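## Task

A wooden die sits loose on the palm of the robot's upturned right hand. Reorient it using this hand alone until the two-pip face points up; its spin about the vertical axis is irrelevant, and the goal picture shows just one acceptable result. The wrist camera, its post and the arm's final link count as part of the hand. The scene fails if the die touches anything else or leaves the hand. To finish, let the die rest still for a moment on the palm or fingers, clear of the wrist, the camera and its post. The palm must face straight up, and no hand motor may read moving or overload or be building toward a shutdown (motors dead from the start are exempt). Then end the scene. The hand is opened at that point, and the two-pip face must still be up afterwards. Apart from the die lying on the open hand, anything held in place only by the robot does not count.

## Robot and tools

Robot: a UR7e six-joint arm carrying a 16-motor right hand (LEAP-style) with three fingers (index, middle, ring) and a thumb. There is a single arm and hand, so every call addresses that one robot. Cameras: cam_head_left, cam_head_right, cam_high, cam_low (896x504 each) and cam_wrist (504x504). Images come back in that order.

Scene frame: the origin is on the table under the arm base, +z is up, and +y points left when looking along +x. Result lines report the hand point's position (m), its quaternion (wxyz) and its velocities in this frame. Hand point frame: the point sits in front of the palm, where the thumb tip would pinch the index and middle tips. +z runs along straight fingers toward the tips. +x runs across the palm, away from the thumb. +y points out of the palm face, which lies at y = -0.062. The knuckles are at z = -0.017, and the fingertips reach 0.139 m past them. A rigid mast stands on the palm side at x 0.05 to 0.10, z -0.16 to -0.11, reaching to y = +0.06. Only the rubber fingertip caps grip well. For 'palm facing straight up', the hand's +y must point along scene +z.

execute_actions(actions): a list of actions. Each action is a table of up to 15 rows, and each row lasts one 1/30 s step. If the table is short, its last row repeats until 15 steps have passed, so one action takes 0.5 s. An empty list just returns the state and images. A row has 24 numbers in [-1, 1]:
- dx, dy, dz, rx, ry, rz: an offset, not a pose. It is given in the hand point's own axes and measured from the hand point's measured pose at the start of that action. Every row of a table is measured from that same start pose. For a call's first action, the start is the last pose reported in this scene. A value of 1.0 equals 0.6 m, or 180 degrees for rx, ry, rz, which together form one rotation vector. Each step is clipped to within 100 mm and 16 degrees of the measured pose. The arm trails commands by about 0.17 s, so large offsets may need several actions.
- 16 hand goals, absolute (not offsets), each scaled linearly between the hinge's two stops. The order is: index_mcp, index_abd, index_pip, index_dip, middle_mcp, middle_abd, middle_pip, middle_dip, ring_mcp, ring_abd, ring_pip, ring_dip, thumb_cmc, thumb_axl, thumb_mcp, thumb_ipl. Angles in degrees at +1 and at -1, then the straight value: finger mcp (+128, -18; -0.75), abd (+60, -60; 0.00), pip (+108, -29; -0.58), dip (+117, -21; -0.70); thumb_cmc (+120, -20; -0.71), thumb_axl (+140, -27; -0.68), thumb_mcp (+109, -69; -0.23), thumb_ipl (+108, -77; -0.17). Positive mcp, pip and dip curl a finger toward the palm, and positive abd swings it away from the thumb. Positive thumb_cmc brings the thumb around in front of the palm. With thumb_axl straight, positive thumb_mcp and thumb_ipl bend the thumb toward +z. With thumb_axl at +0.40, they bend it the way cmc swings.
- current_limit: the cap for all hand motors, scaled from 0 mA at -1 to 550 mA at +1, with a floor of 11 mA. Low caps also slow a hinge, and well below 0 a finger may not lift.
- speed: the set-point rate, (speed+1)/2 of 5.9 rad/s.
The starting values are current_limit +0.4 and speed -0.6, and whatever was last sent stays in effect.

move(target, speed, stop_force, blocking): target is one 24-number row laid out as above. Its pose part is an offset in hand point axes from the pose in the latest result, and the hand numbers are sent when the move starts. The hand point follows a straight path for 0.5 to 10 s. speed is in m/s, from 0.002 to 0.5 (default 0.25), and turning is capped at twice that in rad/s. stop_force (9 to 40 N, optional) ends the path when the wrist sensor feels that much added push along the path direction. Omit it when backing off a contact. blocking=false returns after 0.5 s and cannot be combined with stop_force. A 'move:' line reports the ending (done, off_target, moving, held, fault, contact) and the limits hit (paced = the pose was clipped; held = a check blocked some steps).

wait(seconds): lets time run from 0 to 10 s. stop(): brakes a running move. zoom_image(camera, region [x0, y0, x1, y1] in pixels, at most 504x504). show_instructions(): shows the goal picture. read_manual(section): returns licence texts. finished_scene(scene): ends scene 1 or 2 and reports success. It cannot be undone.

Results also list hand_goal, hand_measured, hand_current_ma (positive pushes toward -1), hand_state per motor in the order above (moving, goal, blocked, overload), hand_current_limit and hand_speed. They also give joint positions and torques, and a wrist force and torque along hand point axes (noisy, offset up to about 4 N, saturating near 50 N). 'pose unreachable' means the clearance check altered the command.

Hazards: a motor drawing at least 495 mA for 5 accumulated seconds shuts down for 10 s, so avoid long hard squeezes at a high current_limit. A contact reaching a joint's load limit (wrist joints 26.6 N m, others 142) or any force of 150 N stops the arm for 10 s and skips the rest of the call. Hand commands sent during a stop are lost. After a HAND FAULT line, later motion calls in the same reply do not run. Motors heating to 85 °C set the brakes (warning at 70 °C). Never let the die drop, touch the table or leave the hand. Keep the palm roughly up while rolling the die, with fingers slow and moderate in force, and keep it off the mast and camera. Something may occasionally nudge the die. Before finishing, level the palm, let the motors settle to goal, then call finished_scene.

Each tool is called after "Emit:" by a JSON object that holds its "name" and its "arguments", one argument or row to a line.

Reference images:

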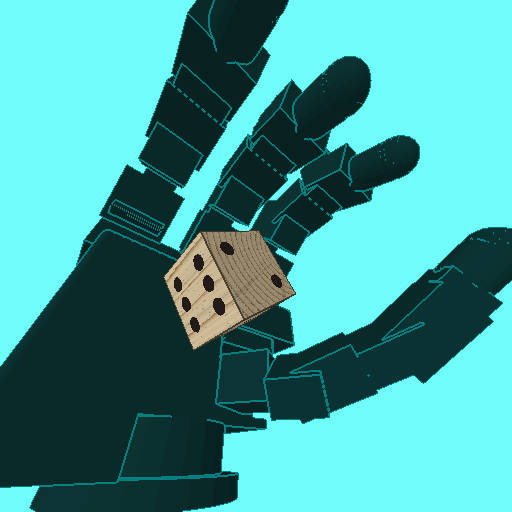

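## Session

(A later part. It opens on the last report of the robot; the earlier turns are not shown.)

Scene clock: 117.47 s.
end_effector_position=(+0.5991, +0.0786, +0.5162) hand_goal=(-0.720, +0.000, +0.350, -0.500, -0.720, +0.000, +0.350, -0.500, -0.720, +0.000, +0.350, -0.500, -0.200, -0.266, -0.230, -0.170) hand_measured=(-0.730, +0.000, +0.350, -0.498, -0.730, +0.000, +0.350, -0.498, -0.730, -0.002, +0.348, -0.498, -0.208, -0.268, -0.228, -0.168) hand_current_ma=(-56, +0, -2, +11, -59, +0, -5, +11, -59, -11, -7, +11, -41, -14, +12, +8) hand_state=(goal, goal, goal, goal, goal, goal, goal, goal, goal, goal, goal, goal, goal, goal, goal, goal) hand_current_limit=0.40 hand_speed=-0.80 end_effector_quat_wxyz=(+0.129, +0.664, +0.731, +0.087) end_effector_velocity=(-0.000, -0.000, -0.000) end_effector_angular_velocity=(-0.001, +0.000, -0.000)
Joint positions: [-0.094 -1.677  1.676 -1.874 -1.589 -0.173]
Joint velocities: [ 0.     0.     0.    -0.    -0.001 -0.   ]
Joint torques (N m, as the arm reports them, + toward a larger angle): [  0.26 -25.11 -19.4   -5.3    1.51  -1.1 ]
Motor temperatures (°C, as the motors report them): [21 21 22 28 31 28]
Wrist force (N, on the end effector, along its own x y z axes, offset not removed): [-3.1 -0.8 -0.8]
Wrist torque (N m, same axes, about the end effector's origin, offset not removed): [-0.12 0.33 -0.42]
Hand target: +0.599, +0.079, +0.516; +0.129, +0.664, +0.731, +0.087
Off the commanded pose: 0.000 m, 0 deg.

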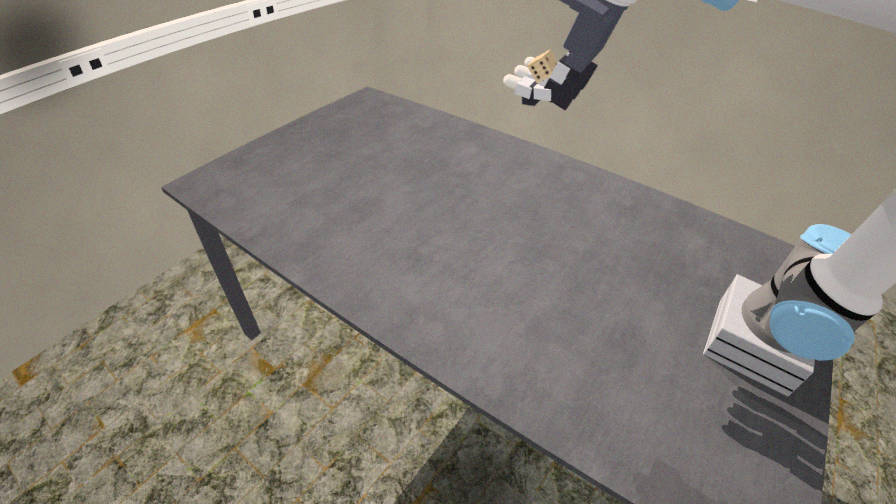

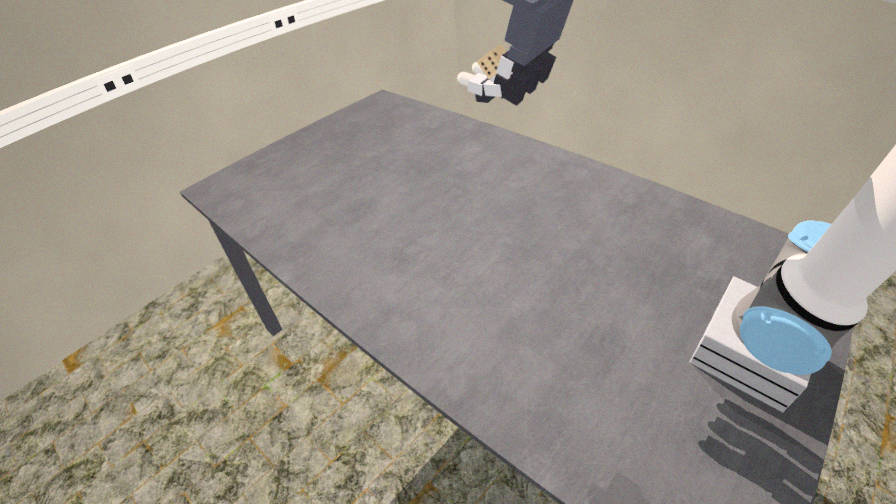

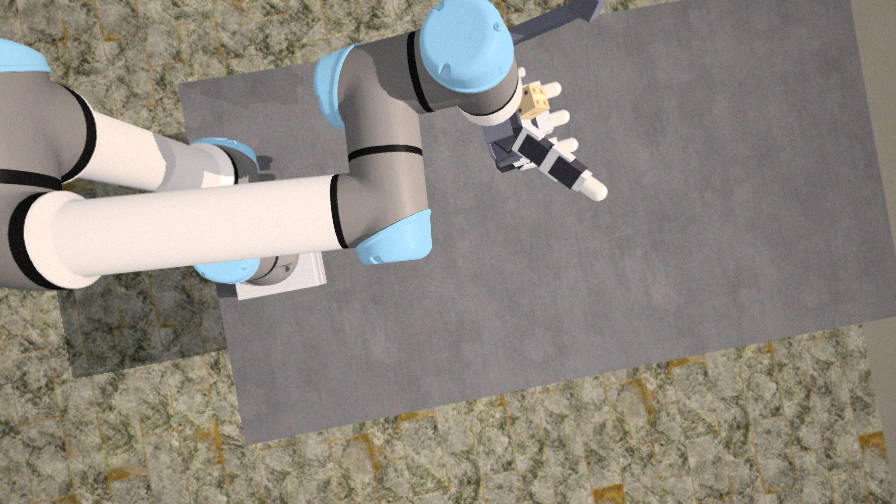

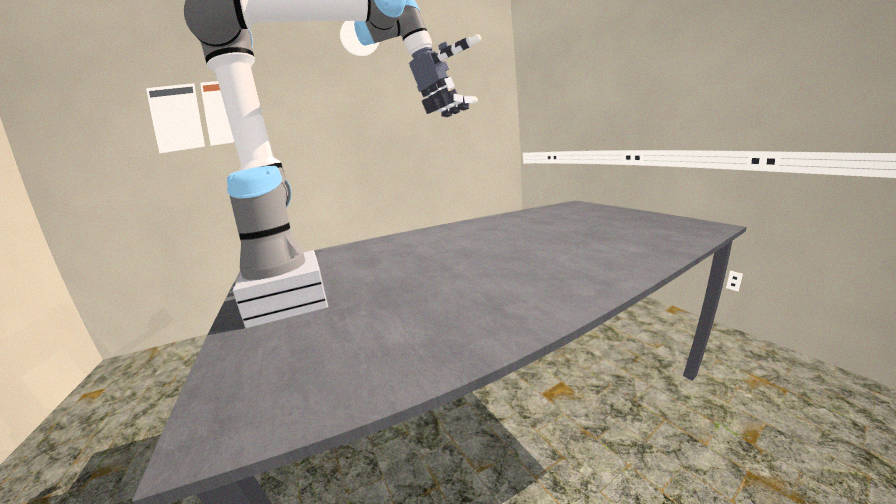

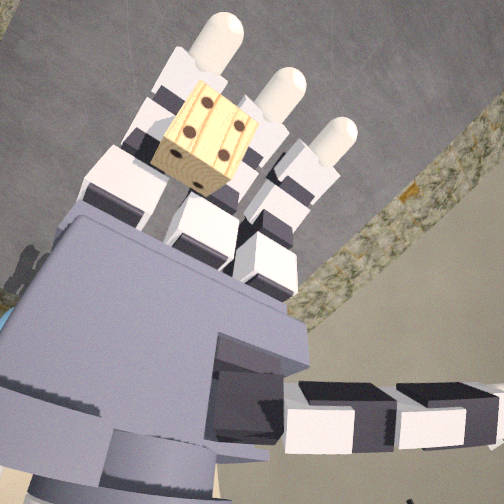

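Emit:
{"name": "execute_actions", "arguments": {
  "actions": [
    [[0,0,0,0,0,0,-0.45,0,0.06,-0.5,-0.45,0,0.06,-0.5,-0.45,0,0.06,-0.5,-0.2,-0.266,-0.23,-0.17,0.4,-0.8]],
    [[0,0,0,0,0,0,-0.45,0,0.06,-0.5,-0.45,0,0.06,-0.5,-0.45,0,0.06,-0.5,-0.2,-0.266,-0.23,-0.17,0.4,-0.8]],
    [[0,0,0,0,0,0,-0.45,0,0.06,-0.5,-0.45,0,0.06,-0.5,-0.45,0,0.06,-0.5,-0.2,-0.266,-0.23,-0.17,0.4,-0.8]],
    [[0,0,0,0,0,0,-0.45,0,0.06,-0.5,-0.45,0,0.06,-0.5,-0.45,0,0.06,-0.5,-0.2,-0.266,-0.23,-0.17,0.4,-0.8]]
  ]
}}

Emit:
{"name": "zoom_image", "arguments": {
  "camera": "cam_head_left",
  "region": [440, 0, 660, 160]
}}

Scene clock: 123.00 s.
end_effector_position=(+0.5991, +0.0786, +0.5162) hand_goal=(-0.450, +0.000, +0.060, -0.500, -0.450, +0.000, +0.060, -0.500, -0.450, +0.000, +0.060, -0.500, -0.200, -0.266, -0.230, -0.170) hand_measured=(-0.470, +0.000, +0.060, -0.498, -0.470, +0.000, +0.060, -0.498, -0.472, -0.002, +0.058, -0.498, -0.208, -0.268, -0.228, -0.168) hand_current_ma=(-103, +0, -2, +11, -110, +0, -5, +11, -118, -11, -6, +11, -41, -14, +12, +8) hand_state=(goal, goal, goal, goal, goal, goal, goal, goal, blocked, goal, goal, goal, goal, goal, goal, goal) hand_current_limit=0.40 hand_speed=-0.80 end_effector_quat_wxyz=(+0.129, +0.664, +0.731, +0.087) end_effector_velocity=(+0.000, +0.000, +0.000) end_effector_angular_velocity=(-0.000, -0.001, +0.001)
Joint positions: [-0.094 -1.677  1.676 -1.874 -1.589 -0.173]
Joint velocities: [ 0.     0.     0.    -0.001  0.    -0.001]
Joint torques (N m, as the arm reports them, + toward a larger angle): [  1.79 -25.09 -20.04  -5.05   1.66  -0.92]
Motor temperatures (°C, as the motors report them): [21 21 22 28 31 28]
Wrist force (N, on the end effector, along its own x y z axes, offset not removed): [-0.3 -1.6 -2.8]
Wrist torque (N m, same axes, about the end effector's origin, offset not removed): [-0.07 -0.02 -0.25]
Hand target: +0.599, +0.079, +0.516; +0.129, +0.664, +0.731, +0.087
Off the commanded pose: 0.000 m, 0 deg.

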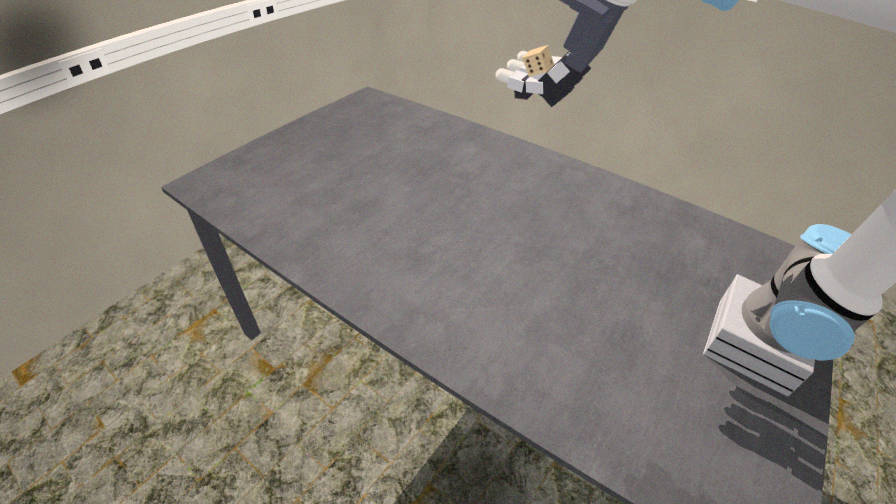

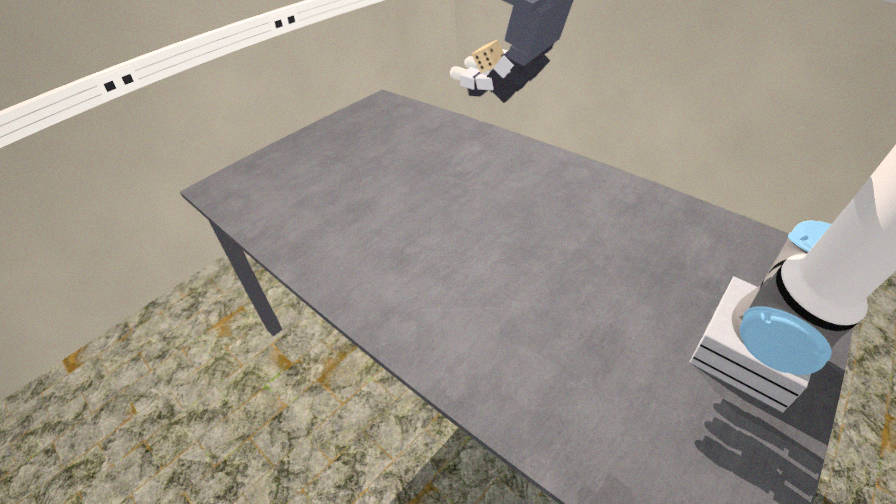

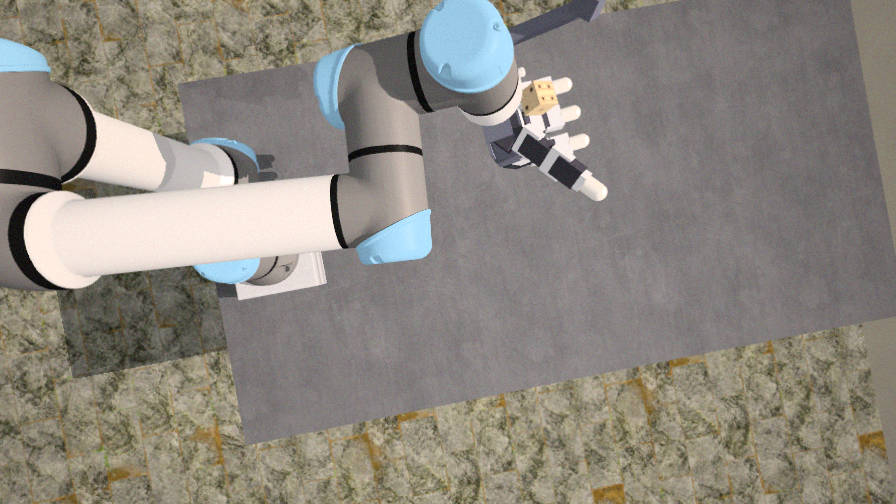

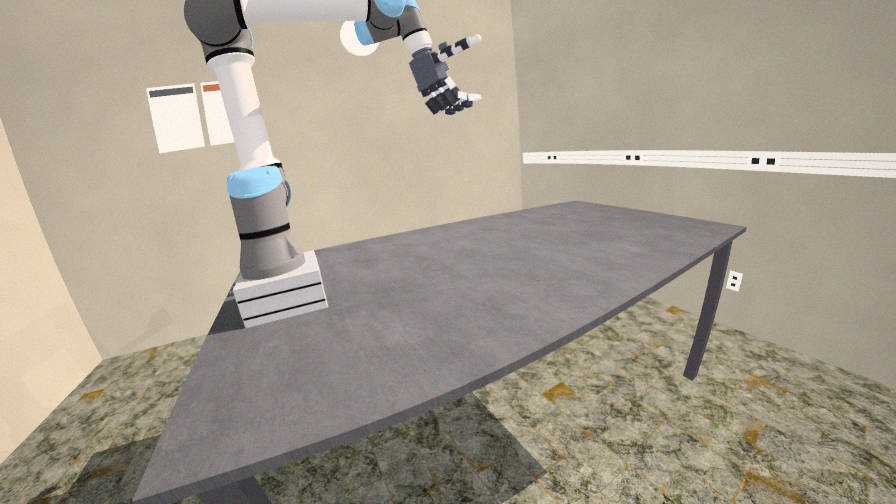

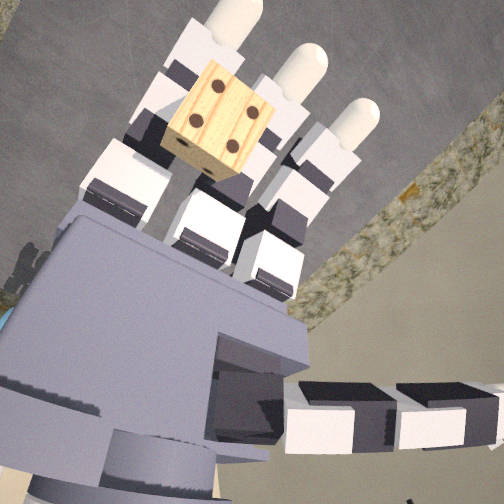

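Region (440, 0, 660, 160) of cam_head_left's 896x504 image, scaled by 2.291, with more detail than that image has; it fills the top 367 rows of this view, and the rest is white.

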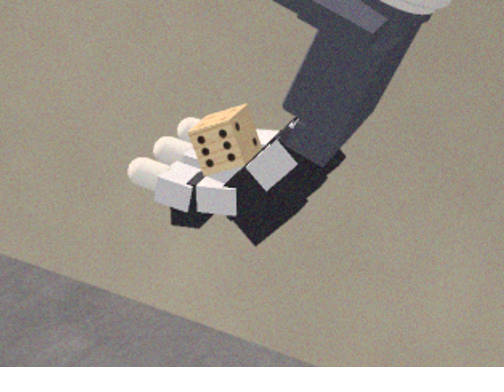

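Emit:
{"name": "execute_actions", "arguments": {
  "actions": [
    [[0,0,0,0,0,0,-0.45,0,0.06,0.3,-0.45,0,0.06,0.3,-0.45,0,0.06,0.3,-0.2,-0.266,-0.23,-0.17,0.4,-0.6]],
    [[0,0,0,0,0,0,-0.45,0,0.06,0.3,-0.45,0,0.06,0.3,-0.45,0,0.06,0.3,-0.2,-0.266,-0.23,-0.17,0.4,-0.6]],
    [[0,0,0,0,0,0,-0.45,0,-0.58,0.3,-0.45,0,-0.58,0.3,-0.45,0,-0.58,0.3,-0.2,-0.266,-0.23,-0.17,0.4,-0.85]],
    [[0,0,0,0,0,0,-0.45,0,-0.58,0.3,-0.45,0,-0.58,0.3,-0.45,0,-0.58,0.3,-0.2,-0.266,-0.23,-0.17,0.4,-0.85]],
    [[0,0,0,0,0,0,-0.45,0,-0.58,0.3,-0.45,0,-0.58,0.3,-0.45,0,-0.58,0.3,-0.2,-0.266,-0.23,-0.17,0.4,-0.85]],
    [[0,0,0,0,0,0,-0.45,0,-0.58,0.3,-0.45,0,-0.58,0.3,-0.45,0,-0.58,0.3,-0.2,-0.266,-0.23,-0.17,0.4,-0.85]],
    [[0,0,0,0,0,0,-0.45,0,-0.58,0.3,-0.45,0,-0.58,0.3,-0.45,0,-0.58,0.3,-0.2,-0.266,-0.23,-0.17,0.4,-0.85]]
  ]
}}

Emit:
{"name": "zoom_image", "arguments": {
  "camera": "cam_head_left",
  "region": [440, 0, 660, 160]
}}

Scene clock: 135.93 s.
end_effector_position=(+0.5991, +0.0786, +0.5162) hand_goal=(-0.450, +0.000, -0.580, +0.300, -0.450, +0.000, -0.580, +0.300, -0.450, +0.000, -0.580, +0.300, -0.200, -0.266, -0.230, -0.170) hand_measured=(-0.468, +0.000, -0.580, +0.296, -0.468, +0.000, -0.580, +0.298, -0.470, -0.002, -0.580, +0.296, -0.208, -0.268, -0.228, -0.168) hand_current_ma=(-91, +0, +4, -18, -102, +0, -1, -17, -106, -9, -3, -18, -41, -14, +12, +8) hand_state=(goal, goal, goal, goal, goal, goal, goal, goal, goal, goal, goal, goal, goal, goal, goal, goal) hand_current_limit=0.40 hand_speed=-0.85 end_effector_quat_wxyz=(+0.129, +0.664, +0.731, +0.087) end_effector_velocity=(-0.000, -0.000, +0.000) end_effector_angular_velocity=(-0.000, -0.000, -0.001)
Joint positions: [-0.094 -1.677  1.676 -1.874 -1.589 -0.173]
Joint velocities: [-0.    -0.001 -0.     0.    -0.001  0.   ]
Joint torques (N m, as the arm reports them, + toward a larger angle): [  1.   -25.77 -18.53  -5.     1.42  -0.83]
Motor temperatures (°C, as the motors report them): [21 21 22 28 31 28]
Wrist force (N, on the end effector, along its own x y z axes, offset not removed): [0.1 -0.8 1.6]
Wrist torque (N m, same axes, about the end effector's origin, offset not removed): [-0.31 -0.04 0.00]
Hand target: +0.599, +0.079, +0.516; +0.129, +0.664, +0.731, +0.087
Off the commanded pose: 0.000 m, 0 deg.

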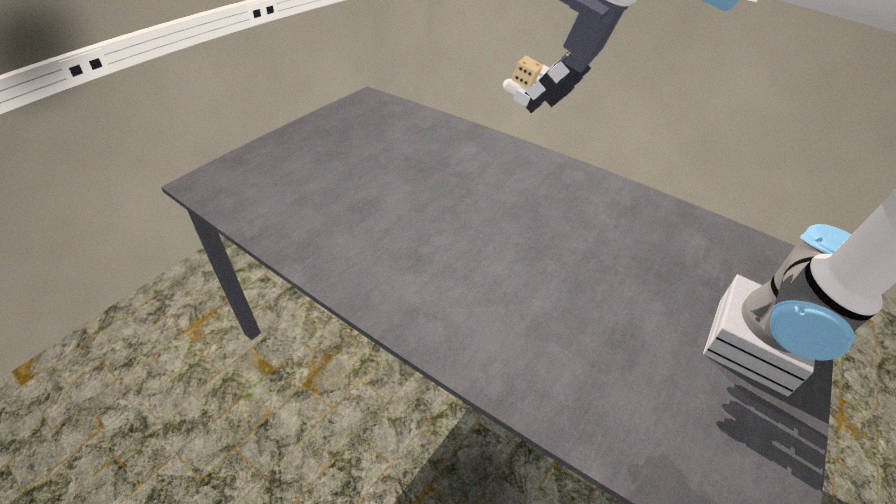

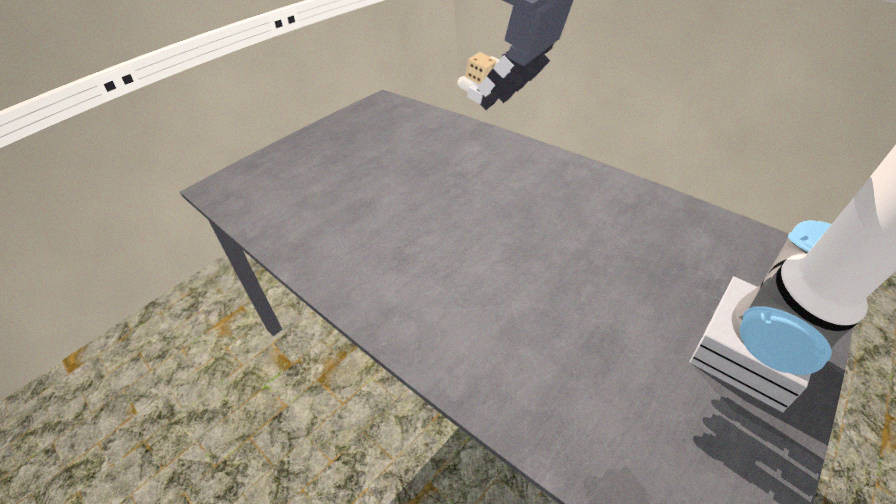

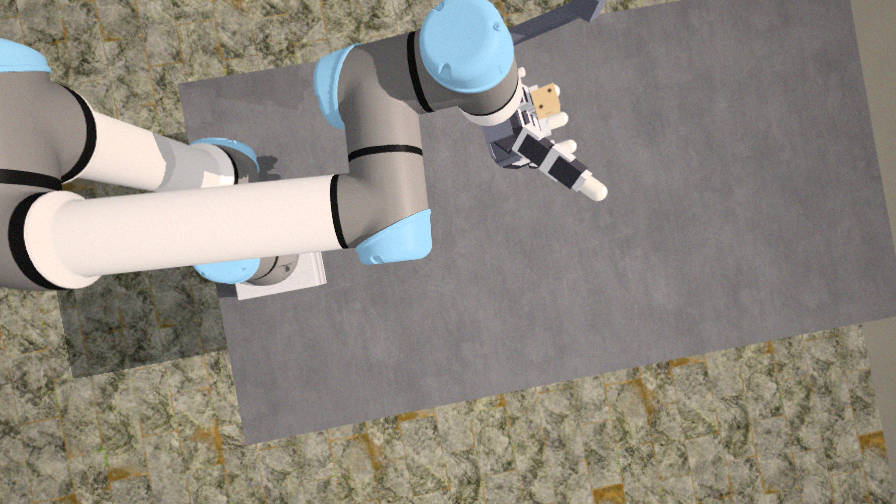

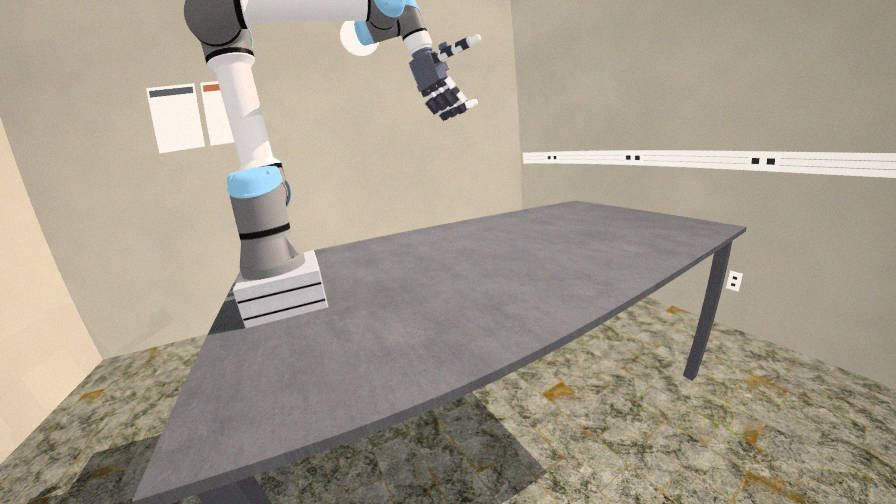

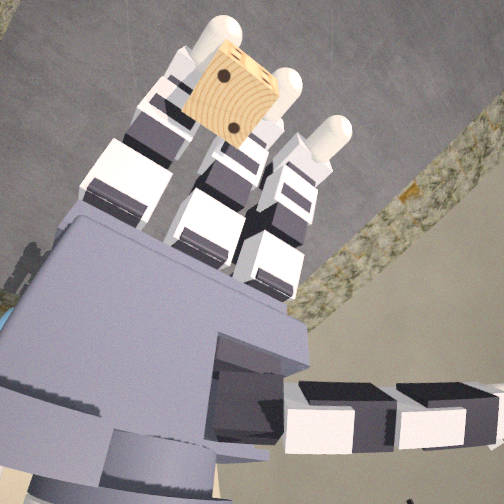

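Region (440, 0, 660, 160) of cam_head_left's 896x504 image, scaled by 2.291, with more detail than that image has; it fills the top 367 rows of this view, and the rest is white.

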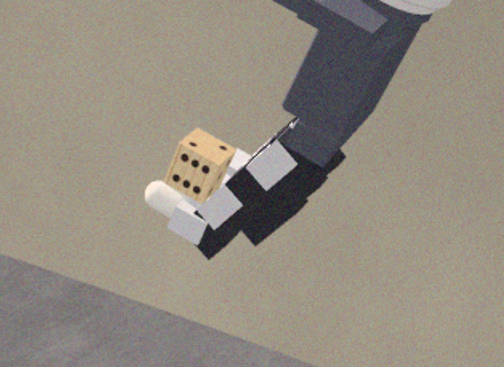

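Emit:
{"name": "move", "arguments": {
  "target": [0,0,0,-0.11,0,0,-0.74,0,-0.58,0.3,-0.74,0,-0.58,0.3,-0.74,0,-0.58,0.3,-0.2,-0.266,-0.23,-0.17,0.4,-0.97],
  "speed": 0.04
}}

Emit:
{"name": "zoom_image", "arguments": {
  "camera": "cam_head_left",
  "region": [440, 0, 660, 160]
}}

Scene clock: 144.43 s.
end_effector_position=(+0.5991, +0.0786, +0.5162) hand_goal=(-0.740, +0.000, -0.580, +0.300, -0.740, +0.000, -0.580, +0.300, -0.740, +0.000, -0.580, +0.300, -0.200, -0.266, -0.230, -0.170) hand_measured=(-0.744, +0.000, -0.580, +0.296, -0.744, +0.000, -0.580, +0.298, -0.746, -0.002, -0.580, +0.296, -0.208, -0.268, -0.228, -0.168) hand_current_ma=(-23, +0, +4, -18, -28, +0, -1, -17, -34, -9, -3, -18, -41, -14, +12, +8) hand_state=(goal, goal, goal, goal, goal, goal, goal, goal, goal, goal, goal, goal, goal, goal, goal, goal) hand_current_limit=0.40 hand_speed=-0.97 end_effector_quat_wxyz=(+0.241, +0.633, +0.705, +0.211) end_effector_velocity=(-0.000, +0.000, +0.000) end_effector_angular_velocity=(+0.002, -0.009, +0.001)
Joint positions: [-0.128 -1.761  1.982 -2.433 -1.51  -0.196]
Joint velocities: [-0.001 -0.001  0.007 -0.016  0.003  0.   ]
Joint torques (N m, as the arm reports them, + toward a larger angle): [ -9.78 -24.23 -17.76  -5.5    2.23  -1.88]
Motor temperatures (°C, as the motors report them): [21 21 22 28 31 28]
Wrist force (N, on the end effector, along its own x y z axes, offset not removed): [-1.1 -1.1 -0.7]
Wrist torque (N m, same axes, about the end effector's origin, offset not removed): [-0.22 0.00 -0.16]
Hand target: +0.599, +0.079, +0.516; +0.241, +0.632, +0.705, +0.211
Off the commanded pose: 0.000 m, 0 deg.
move: done

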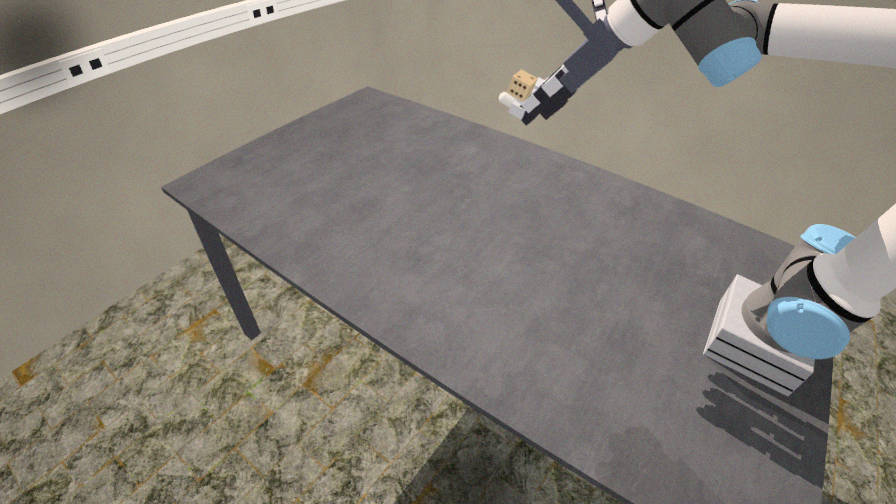

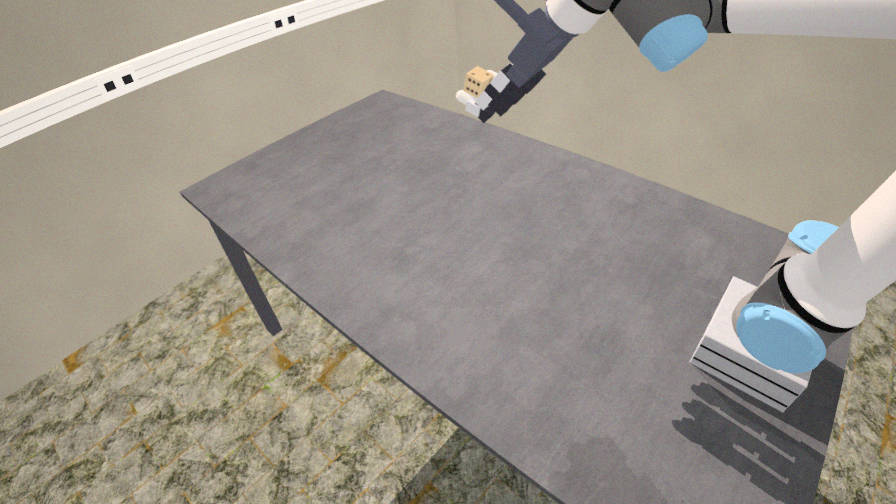

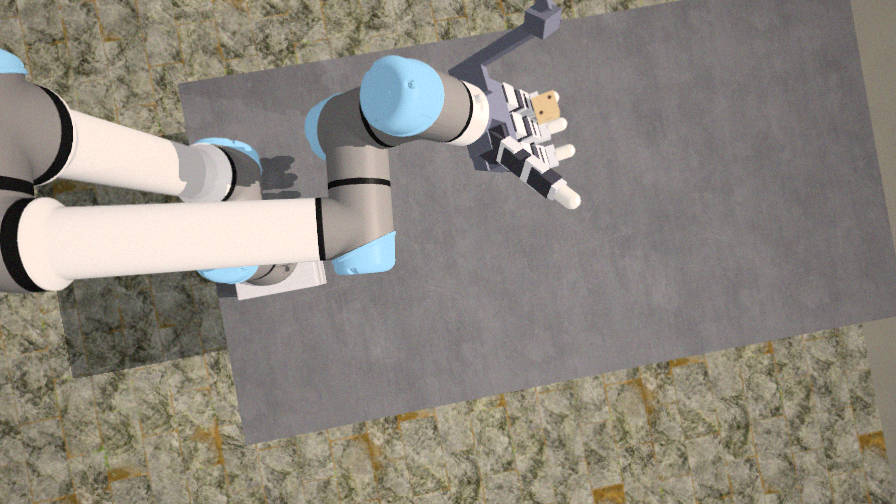

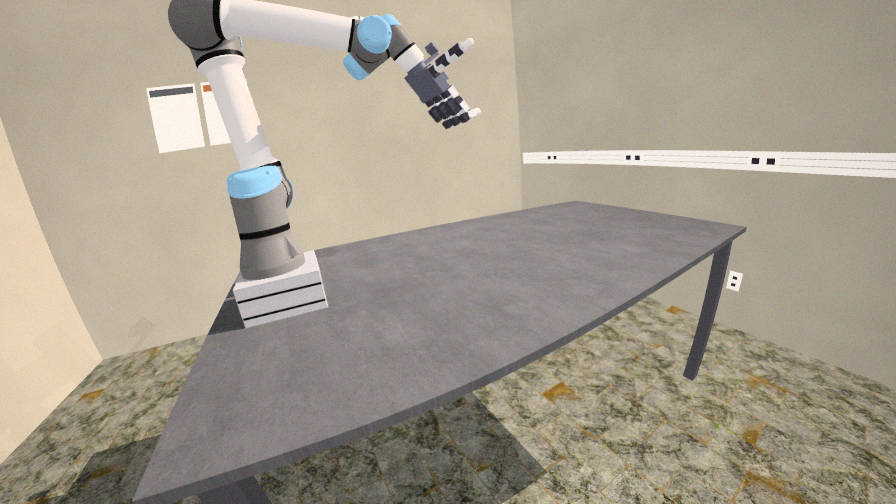

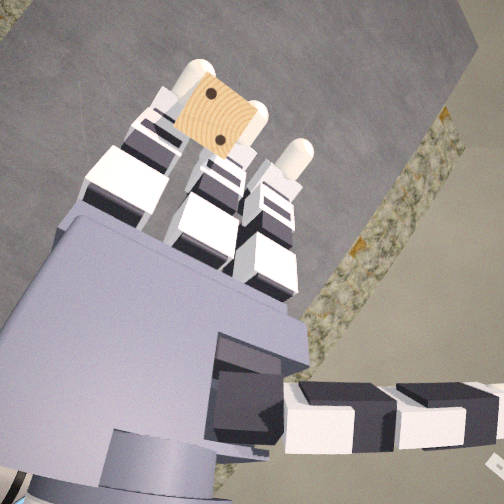

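Region (440, 0, 660, 160) of cam_head_left's 896x504 image, scaled by 2.291, with more detail than that image has; it fills the top 367 rows of this view, and the rest is white.

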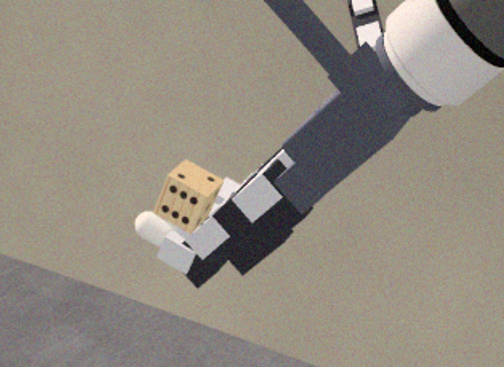

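Emit:
{"name": "move", "arguments": {
  "target": [0,0,0,-0.15,0,0,-0.74,0,-0.58,-0.17,-0.74,0,-0.58,-0.17,-0.74,0,-0.58,-0.17,-0.2,-0.266,-0.23,-0.17,0.4,-0.97],
  "speed": 0.04
}}

Emit:
{"name": "zoom_image", "arguments": {
  "camera": "cam_head_left",
  "region": [440, 0, 660, 160]
}}

Scene clock: 154.73 s.
end_effector_position=(+0.5992, +0.0786, +0.5162) hand_goal=(-0.740, +0.000, -0.580, -0.170, -0.740, +0.000, -0.580, -0.170, -0.740, +0.000, -0.580, -0.170, -0.200, -0.266, -0.230, -0.170) hand_measured=(-0.748, +0.000, -0.580, -0.168, -0.750, +0.000, -0.582, -0.168, -0.752, -0.002, -0.582, -0.168, -0.208, -0.268, -0.228, -0.168) hand_current_ma=(-44, +0, -1, +12, -53, +0, -6, +9, -60, -9, -9, +8, -41, -14, +12, +8) hand_state=(goal, goal, goal, goal, goal, goal, goal, goal, goal, goal, goal, goal, goal, goal, goal, goal) hand_current_limit=0.40 hand_speed=-0.97 end_effector_quat_wxyz=(+0.382, +0.559, +0.637, +0.369) end_effector_velocity=(-0.000, -0.000, +0.000) end_effector_angular_velocity=(-0.001, -0.001, -0.001)
Joint positions: [-0.17  -1.621  2.248 -3.303 -1.391 -0.166]
Joint velocities: [ 0.    -0.    -0.    -0.001 -0.002  0.   ]
Joint torques (N m, as the arm reports them, + toward a larger angle): [ -8.16 -10.22 -13.92  -5.37   1.91   2.03]
Motor temperatures (°C, as the motors report them): [21 21 22 28 31 28]
Wrist force (N, on the end effector, along its own x y z axes, offset not removed): [-1.6 -1.6 0.3]
Wrist torque (N m, same axes, about the end effector's origin, offset not removed): [-0.52 0.23 -0.30]
Hand target: +0.599, +0.079, +0.516; +0.382, +0.559, +0.637, +0.369
Off the commanded pose: 0.000 m, 0 deg.
move: done

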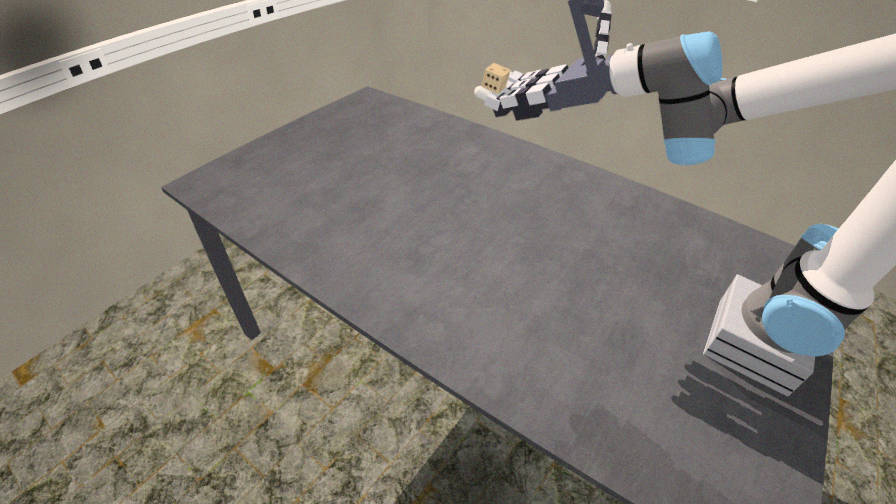

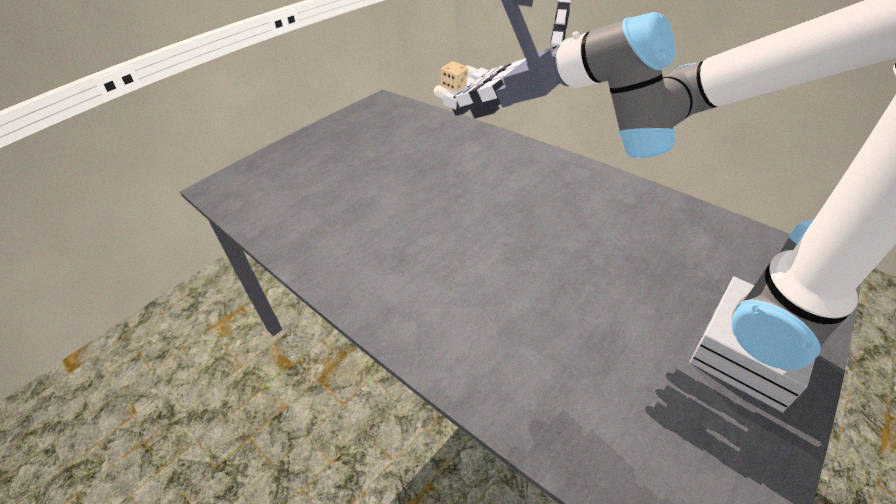

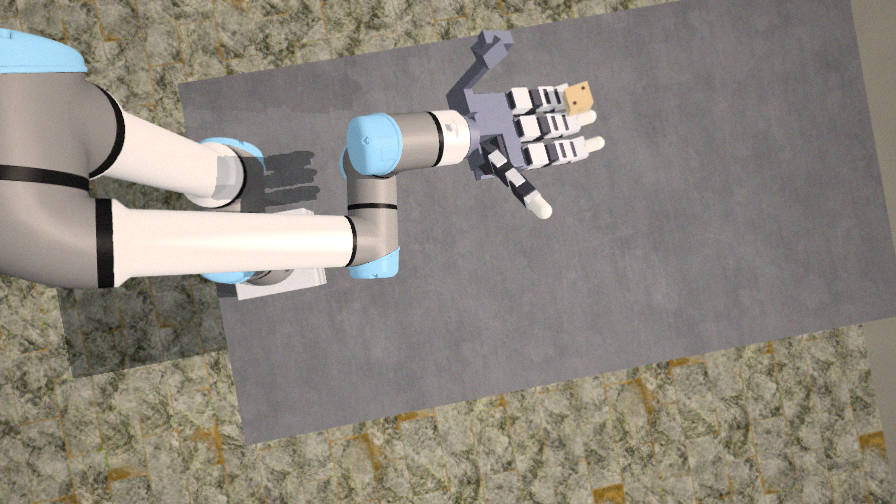

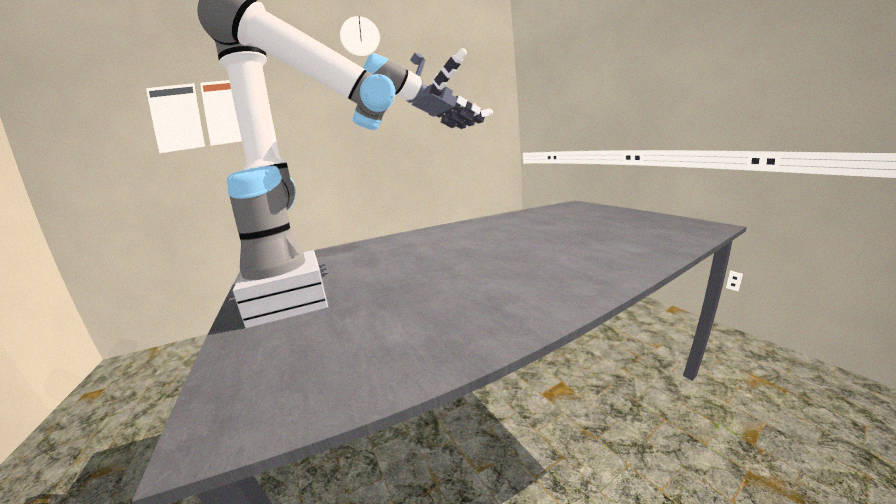

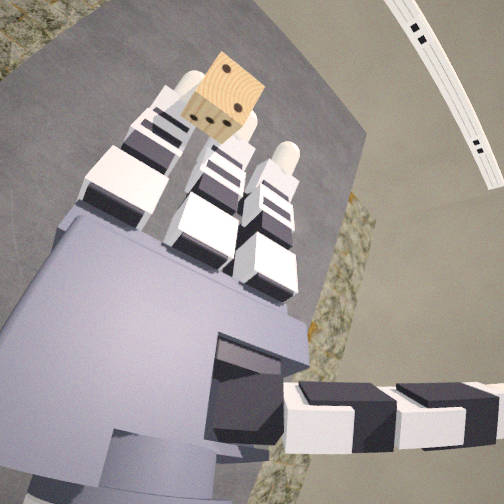

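Region (440, 0, 660, 160) of cam_head_left's 896x504 image, scaled by 2.291, with more detail than that image has; it fills the top 367 rows of this view, and the rest is white.

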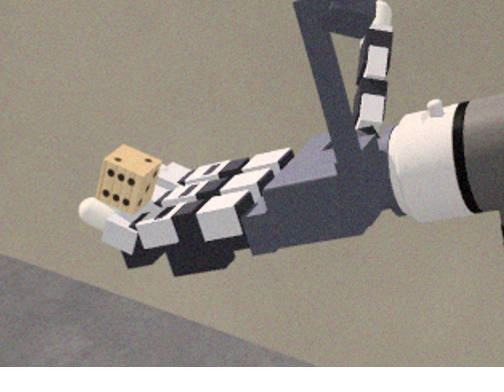

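Emit:
{"name": "move", "arguments": {
  "target": [0,0,0,-0.16,0,0,-0.74,0,-0.58,-0.65,-0.74,0,-0.58,-0.65,-0.74,0,-0.58,-0.65,-0.2,-0.266,-0.23,-0.17,0.4,-0.97],
  "speed": 0.04
}}

Emit:
{"name": "zoom_image", "arguments": {
  "camera": "cam_head_left",
  "region": [440, 0, 660, 160]
}}

Emit:
{"name": "zoom_image", "arguments": {
  "camera": "cam_high",
  "region": [440, 40, 660, 200]
}}

Scene clock: 165.37 s.
end_effector_position=(+0.5992, +0.0786, +0.5162) hand_goal=(-0.740, +0.000, -0.580, -0.650, -0.740, +0.000, -0.580, -0.650, -0.740, +0.000, -0.580, -0.650, -0.200, -0.266, -0.230, -0.170) hand_measured=(-0.750, +0.000, -0.580, -0.648, -0.752, +0.000, -0.582, -0.648, -0.754, -0.002, -0.582, -0.648, -0.208, -0.268, -0.230, -0.168) hand_current_ma=(-54, +0, -3, +12, -65, +0, -9, +9, -71, -9, -12, +8, -41, -14, -4, +8) hand_state=(goal, goal, goal, goal, goal, goal, goal, goal, goal, goal, goal, goal, goal, goal, goal, goal) hand_current_limit=0.40 hand_speed=-0.97 end_effector_quat_wxyz=(+0.509, +0.447, +0.524, +0.516) end_effector_velocity=(-0.000, +0.000, +0.000) end_effector_angular_velocity=(-0.000, -0.002, +0.001)
Joint positions: [-0.18  -1.198  2.207 -4.197 -1.325 -0.057]
Joint velocities: [-0.001  0.001 -0.    -0.002  0.002  0.   ]
Joint torques (N m, as the arm reports them, + toward a larger angle): [  7.97 -20.83 -20.73  -3.96   1.67   1.97]
Motor temperatures (°C, as the motors report them): [21 21 22 28 31 28]
Wrist force (N, on the end effector, along its own x y z axes, offset not removed): [0.7 -2.4 0.6]
Wrist torque (N m, same axes, about the end effector's origin, offset not removed): [-0.58 -0.04 -0.09]
Hand target: +0.599, +0.079, +0.516; +0.509, +0.447, +0.524, +0.516
Off the commanded pose: 0.000 m, 0 deg.
move: done

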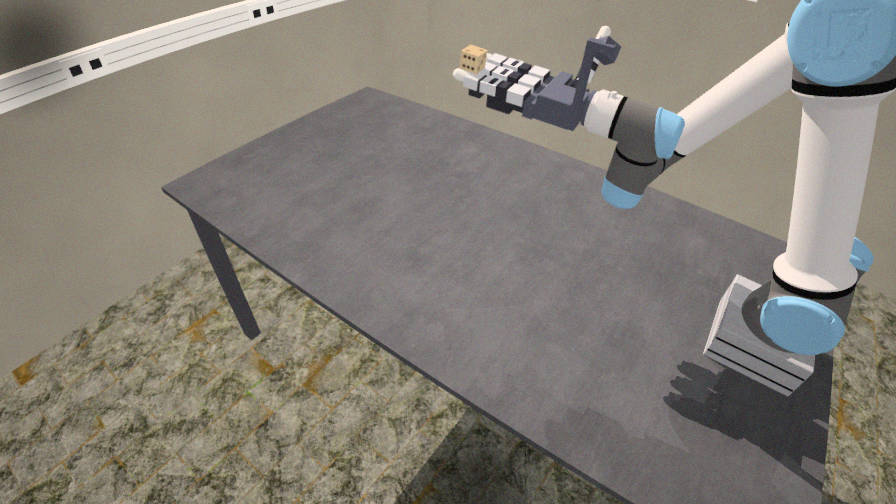

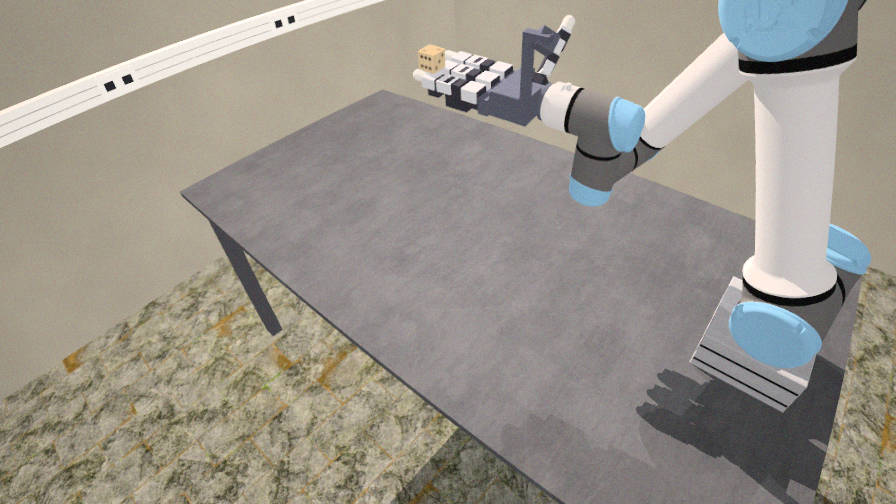

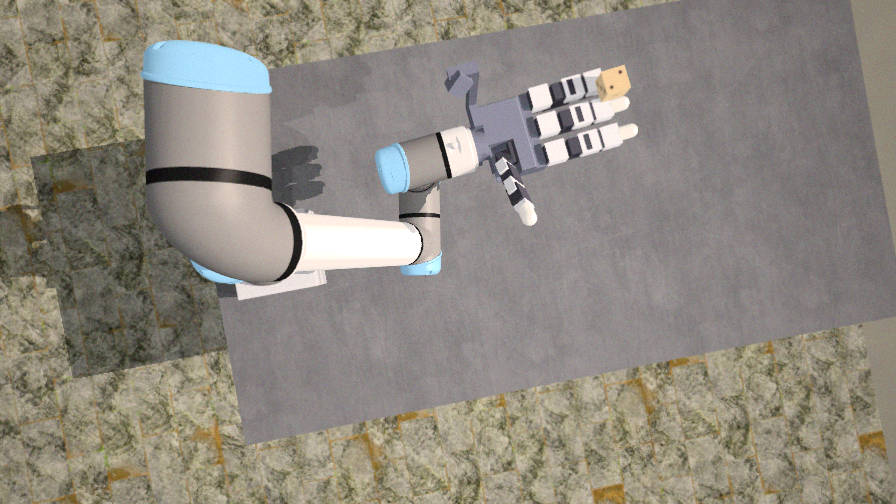

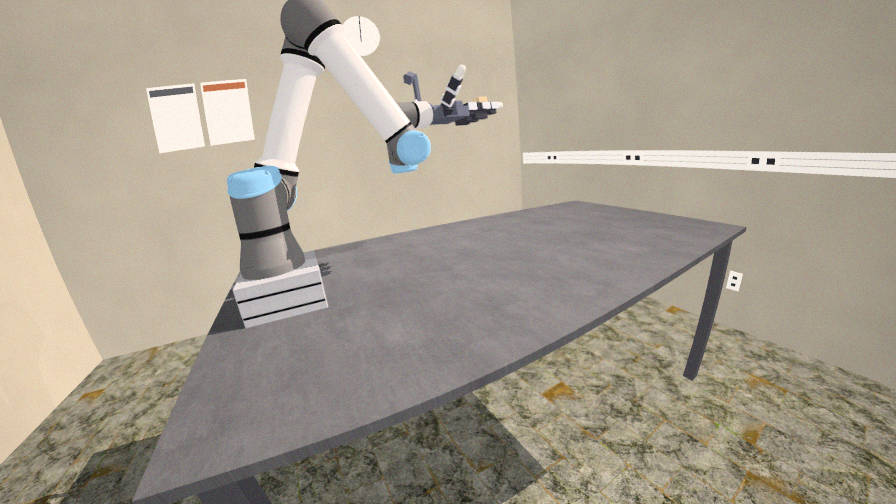

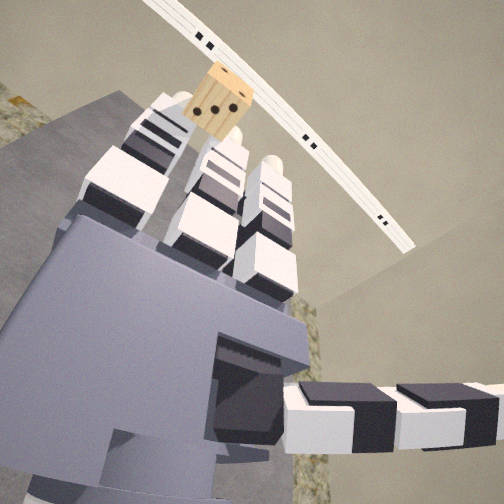

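Region (440, 0, 660, 160) of cam_head_left's 896x504 image, scaled by 2.291, with more detail than that image has; it fills the top 367 rows of this view, and the rest is white.

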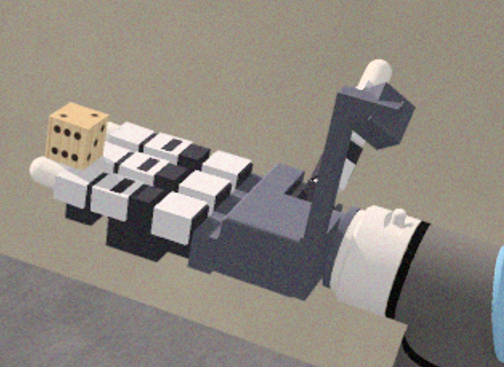

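Region (440, 40, 660, 200) of cam_high's 896x504 image, scaled by 2.291, with more detail than that image has; it fills the top 367 rows of this view, and the rest is white.

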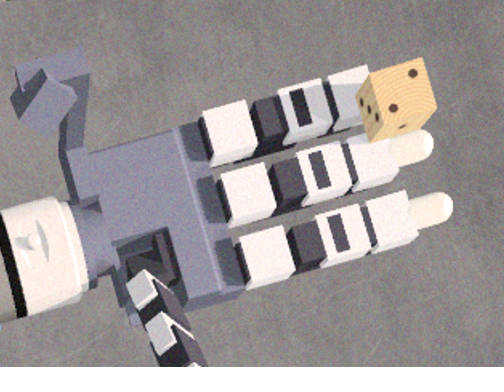

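Emit:
{"name": "finished_scene", "arguments": {
  "scene": 1
}}

The scene is finished: the task was done.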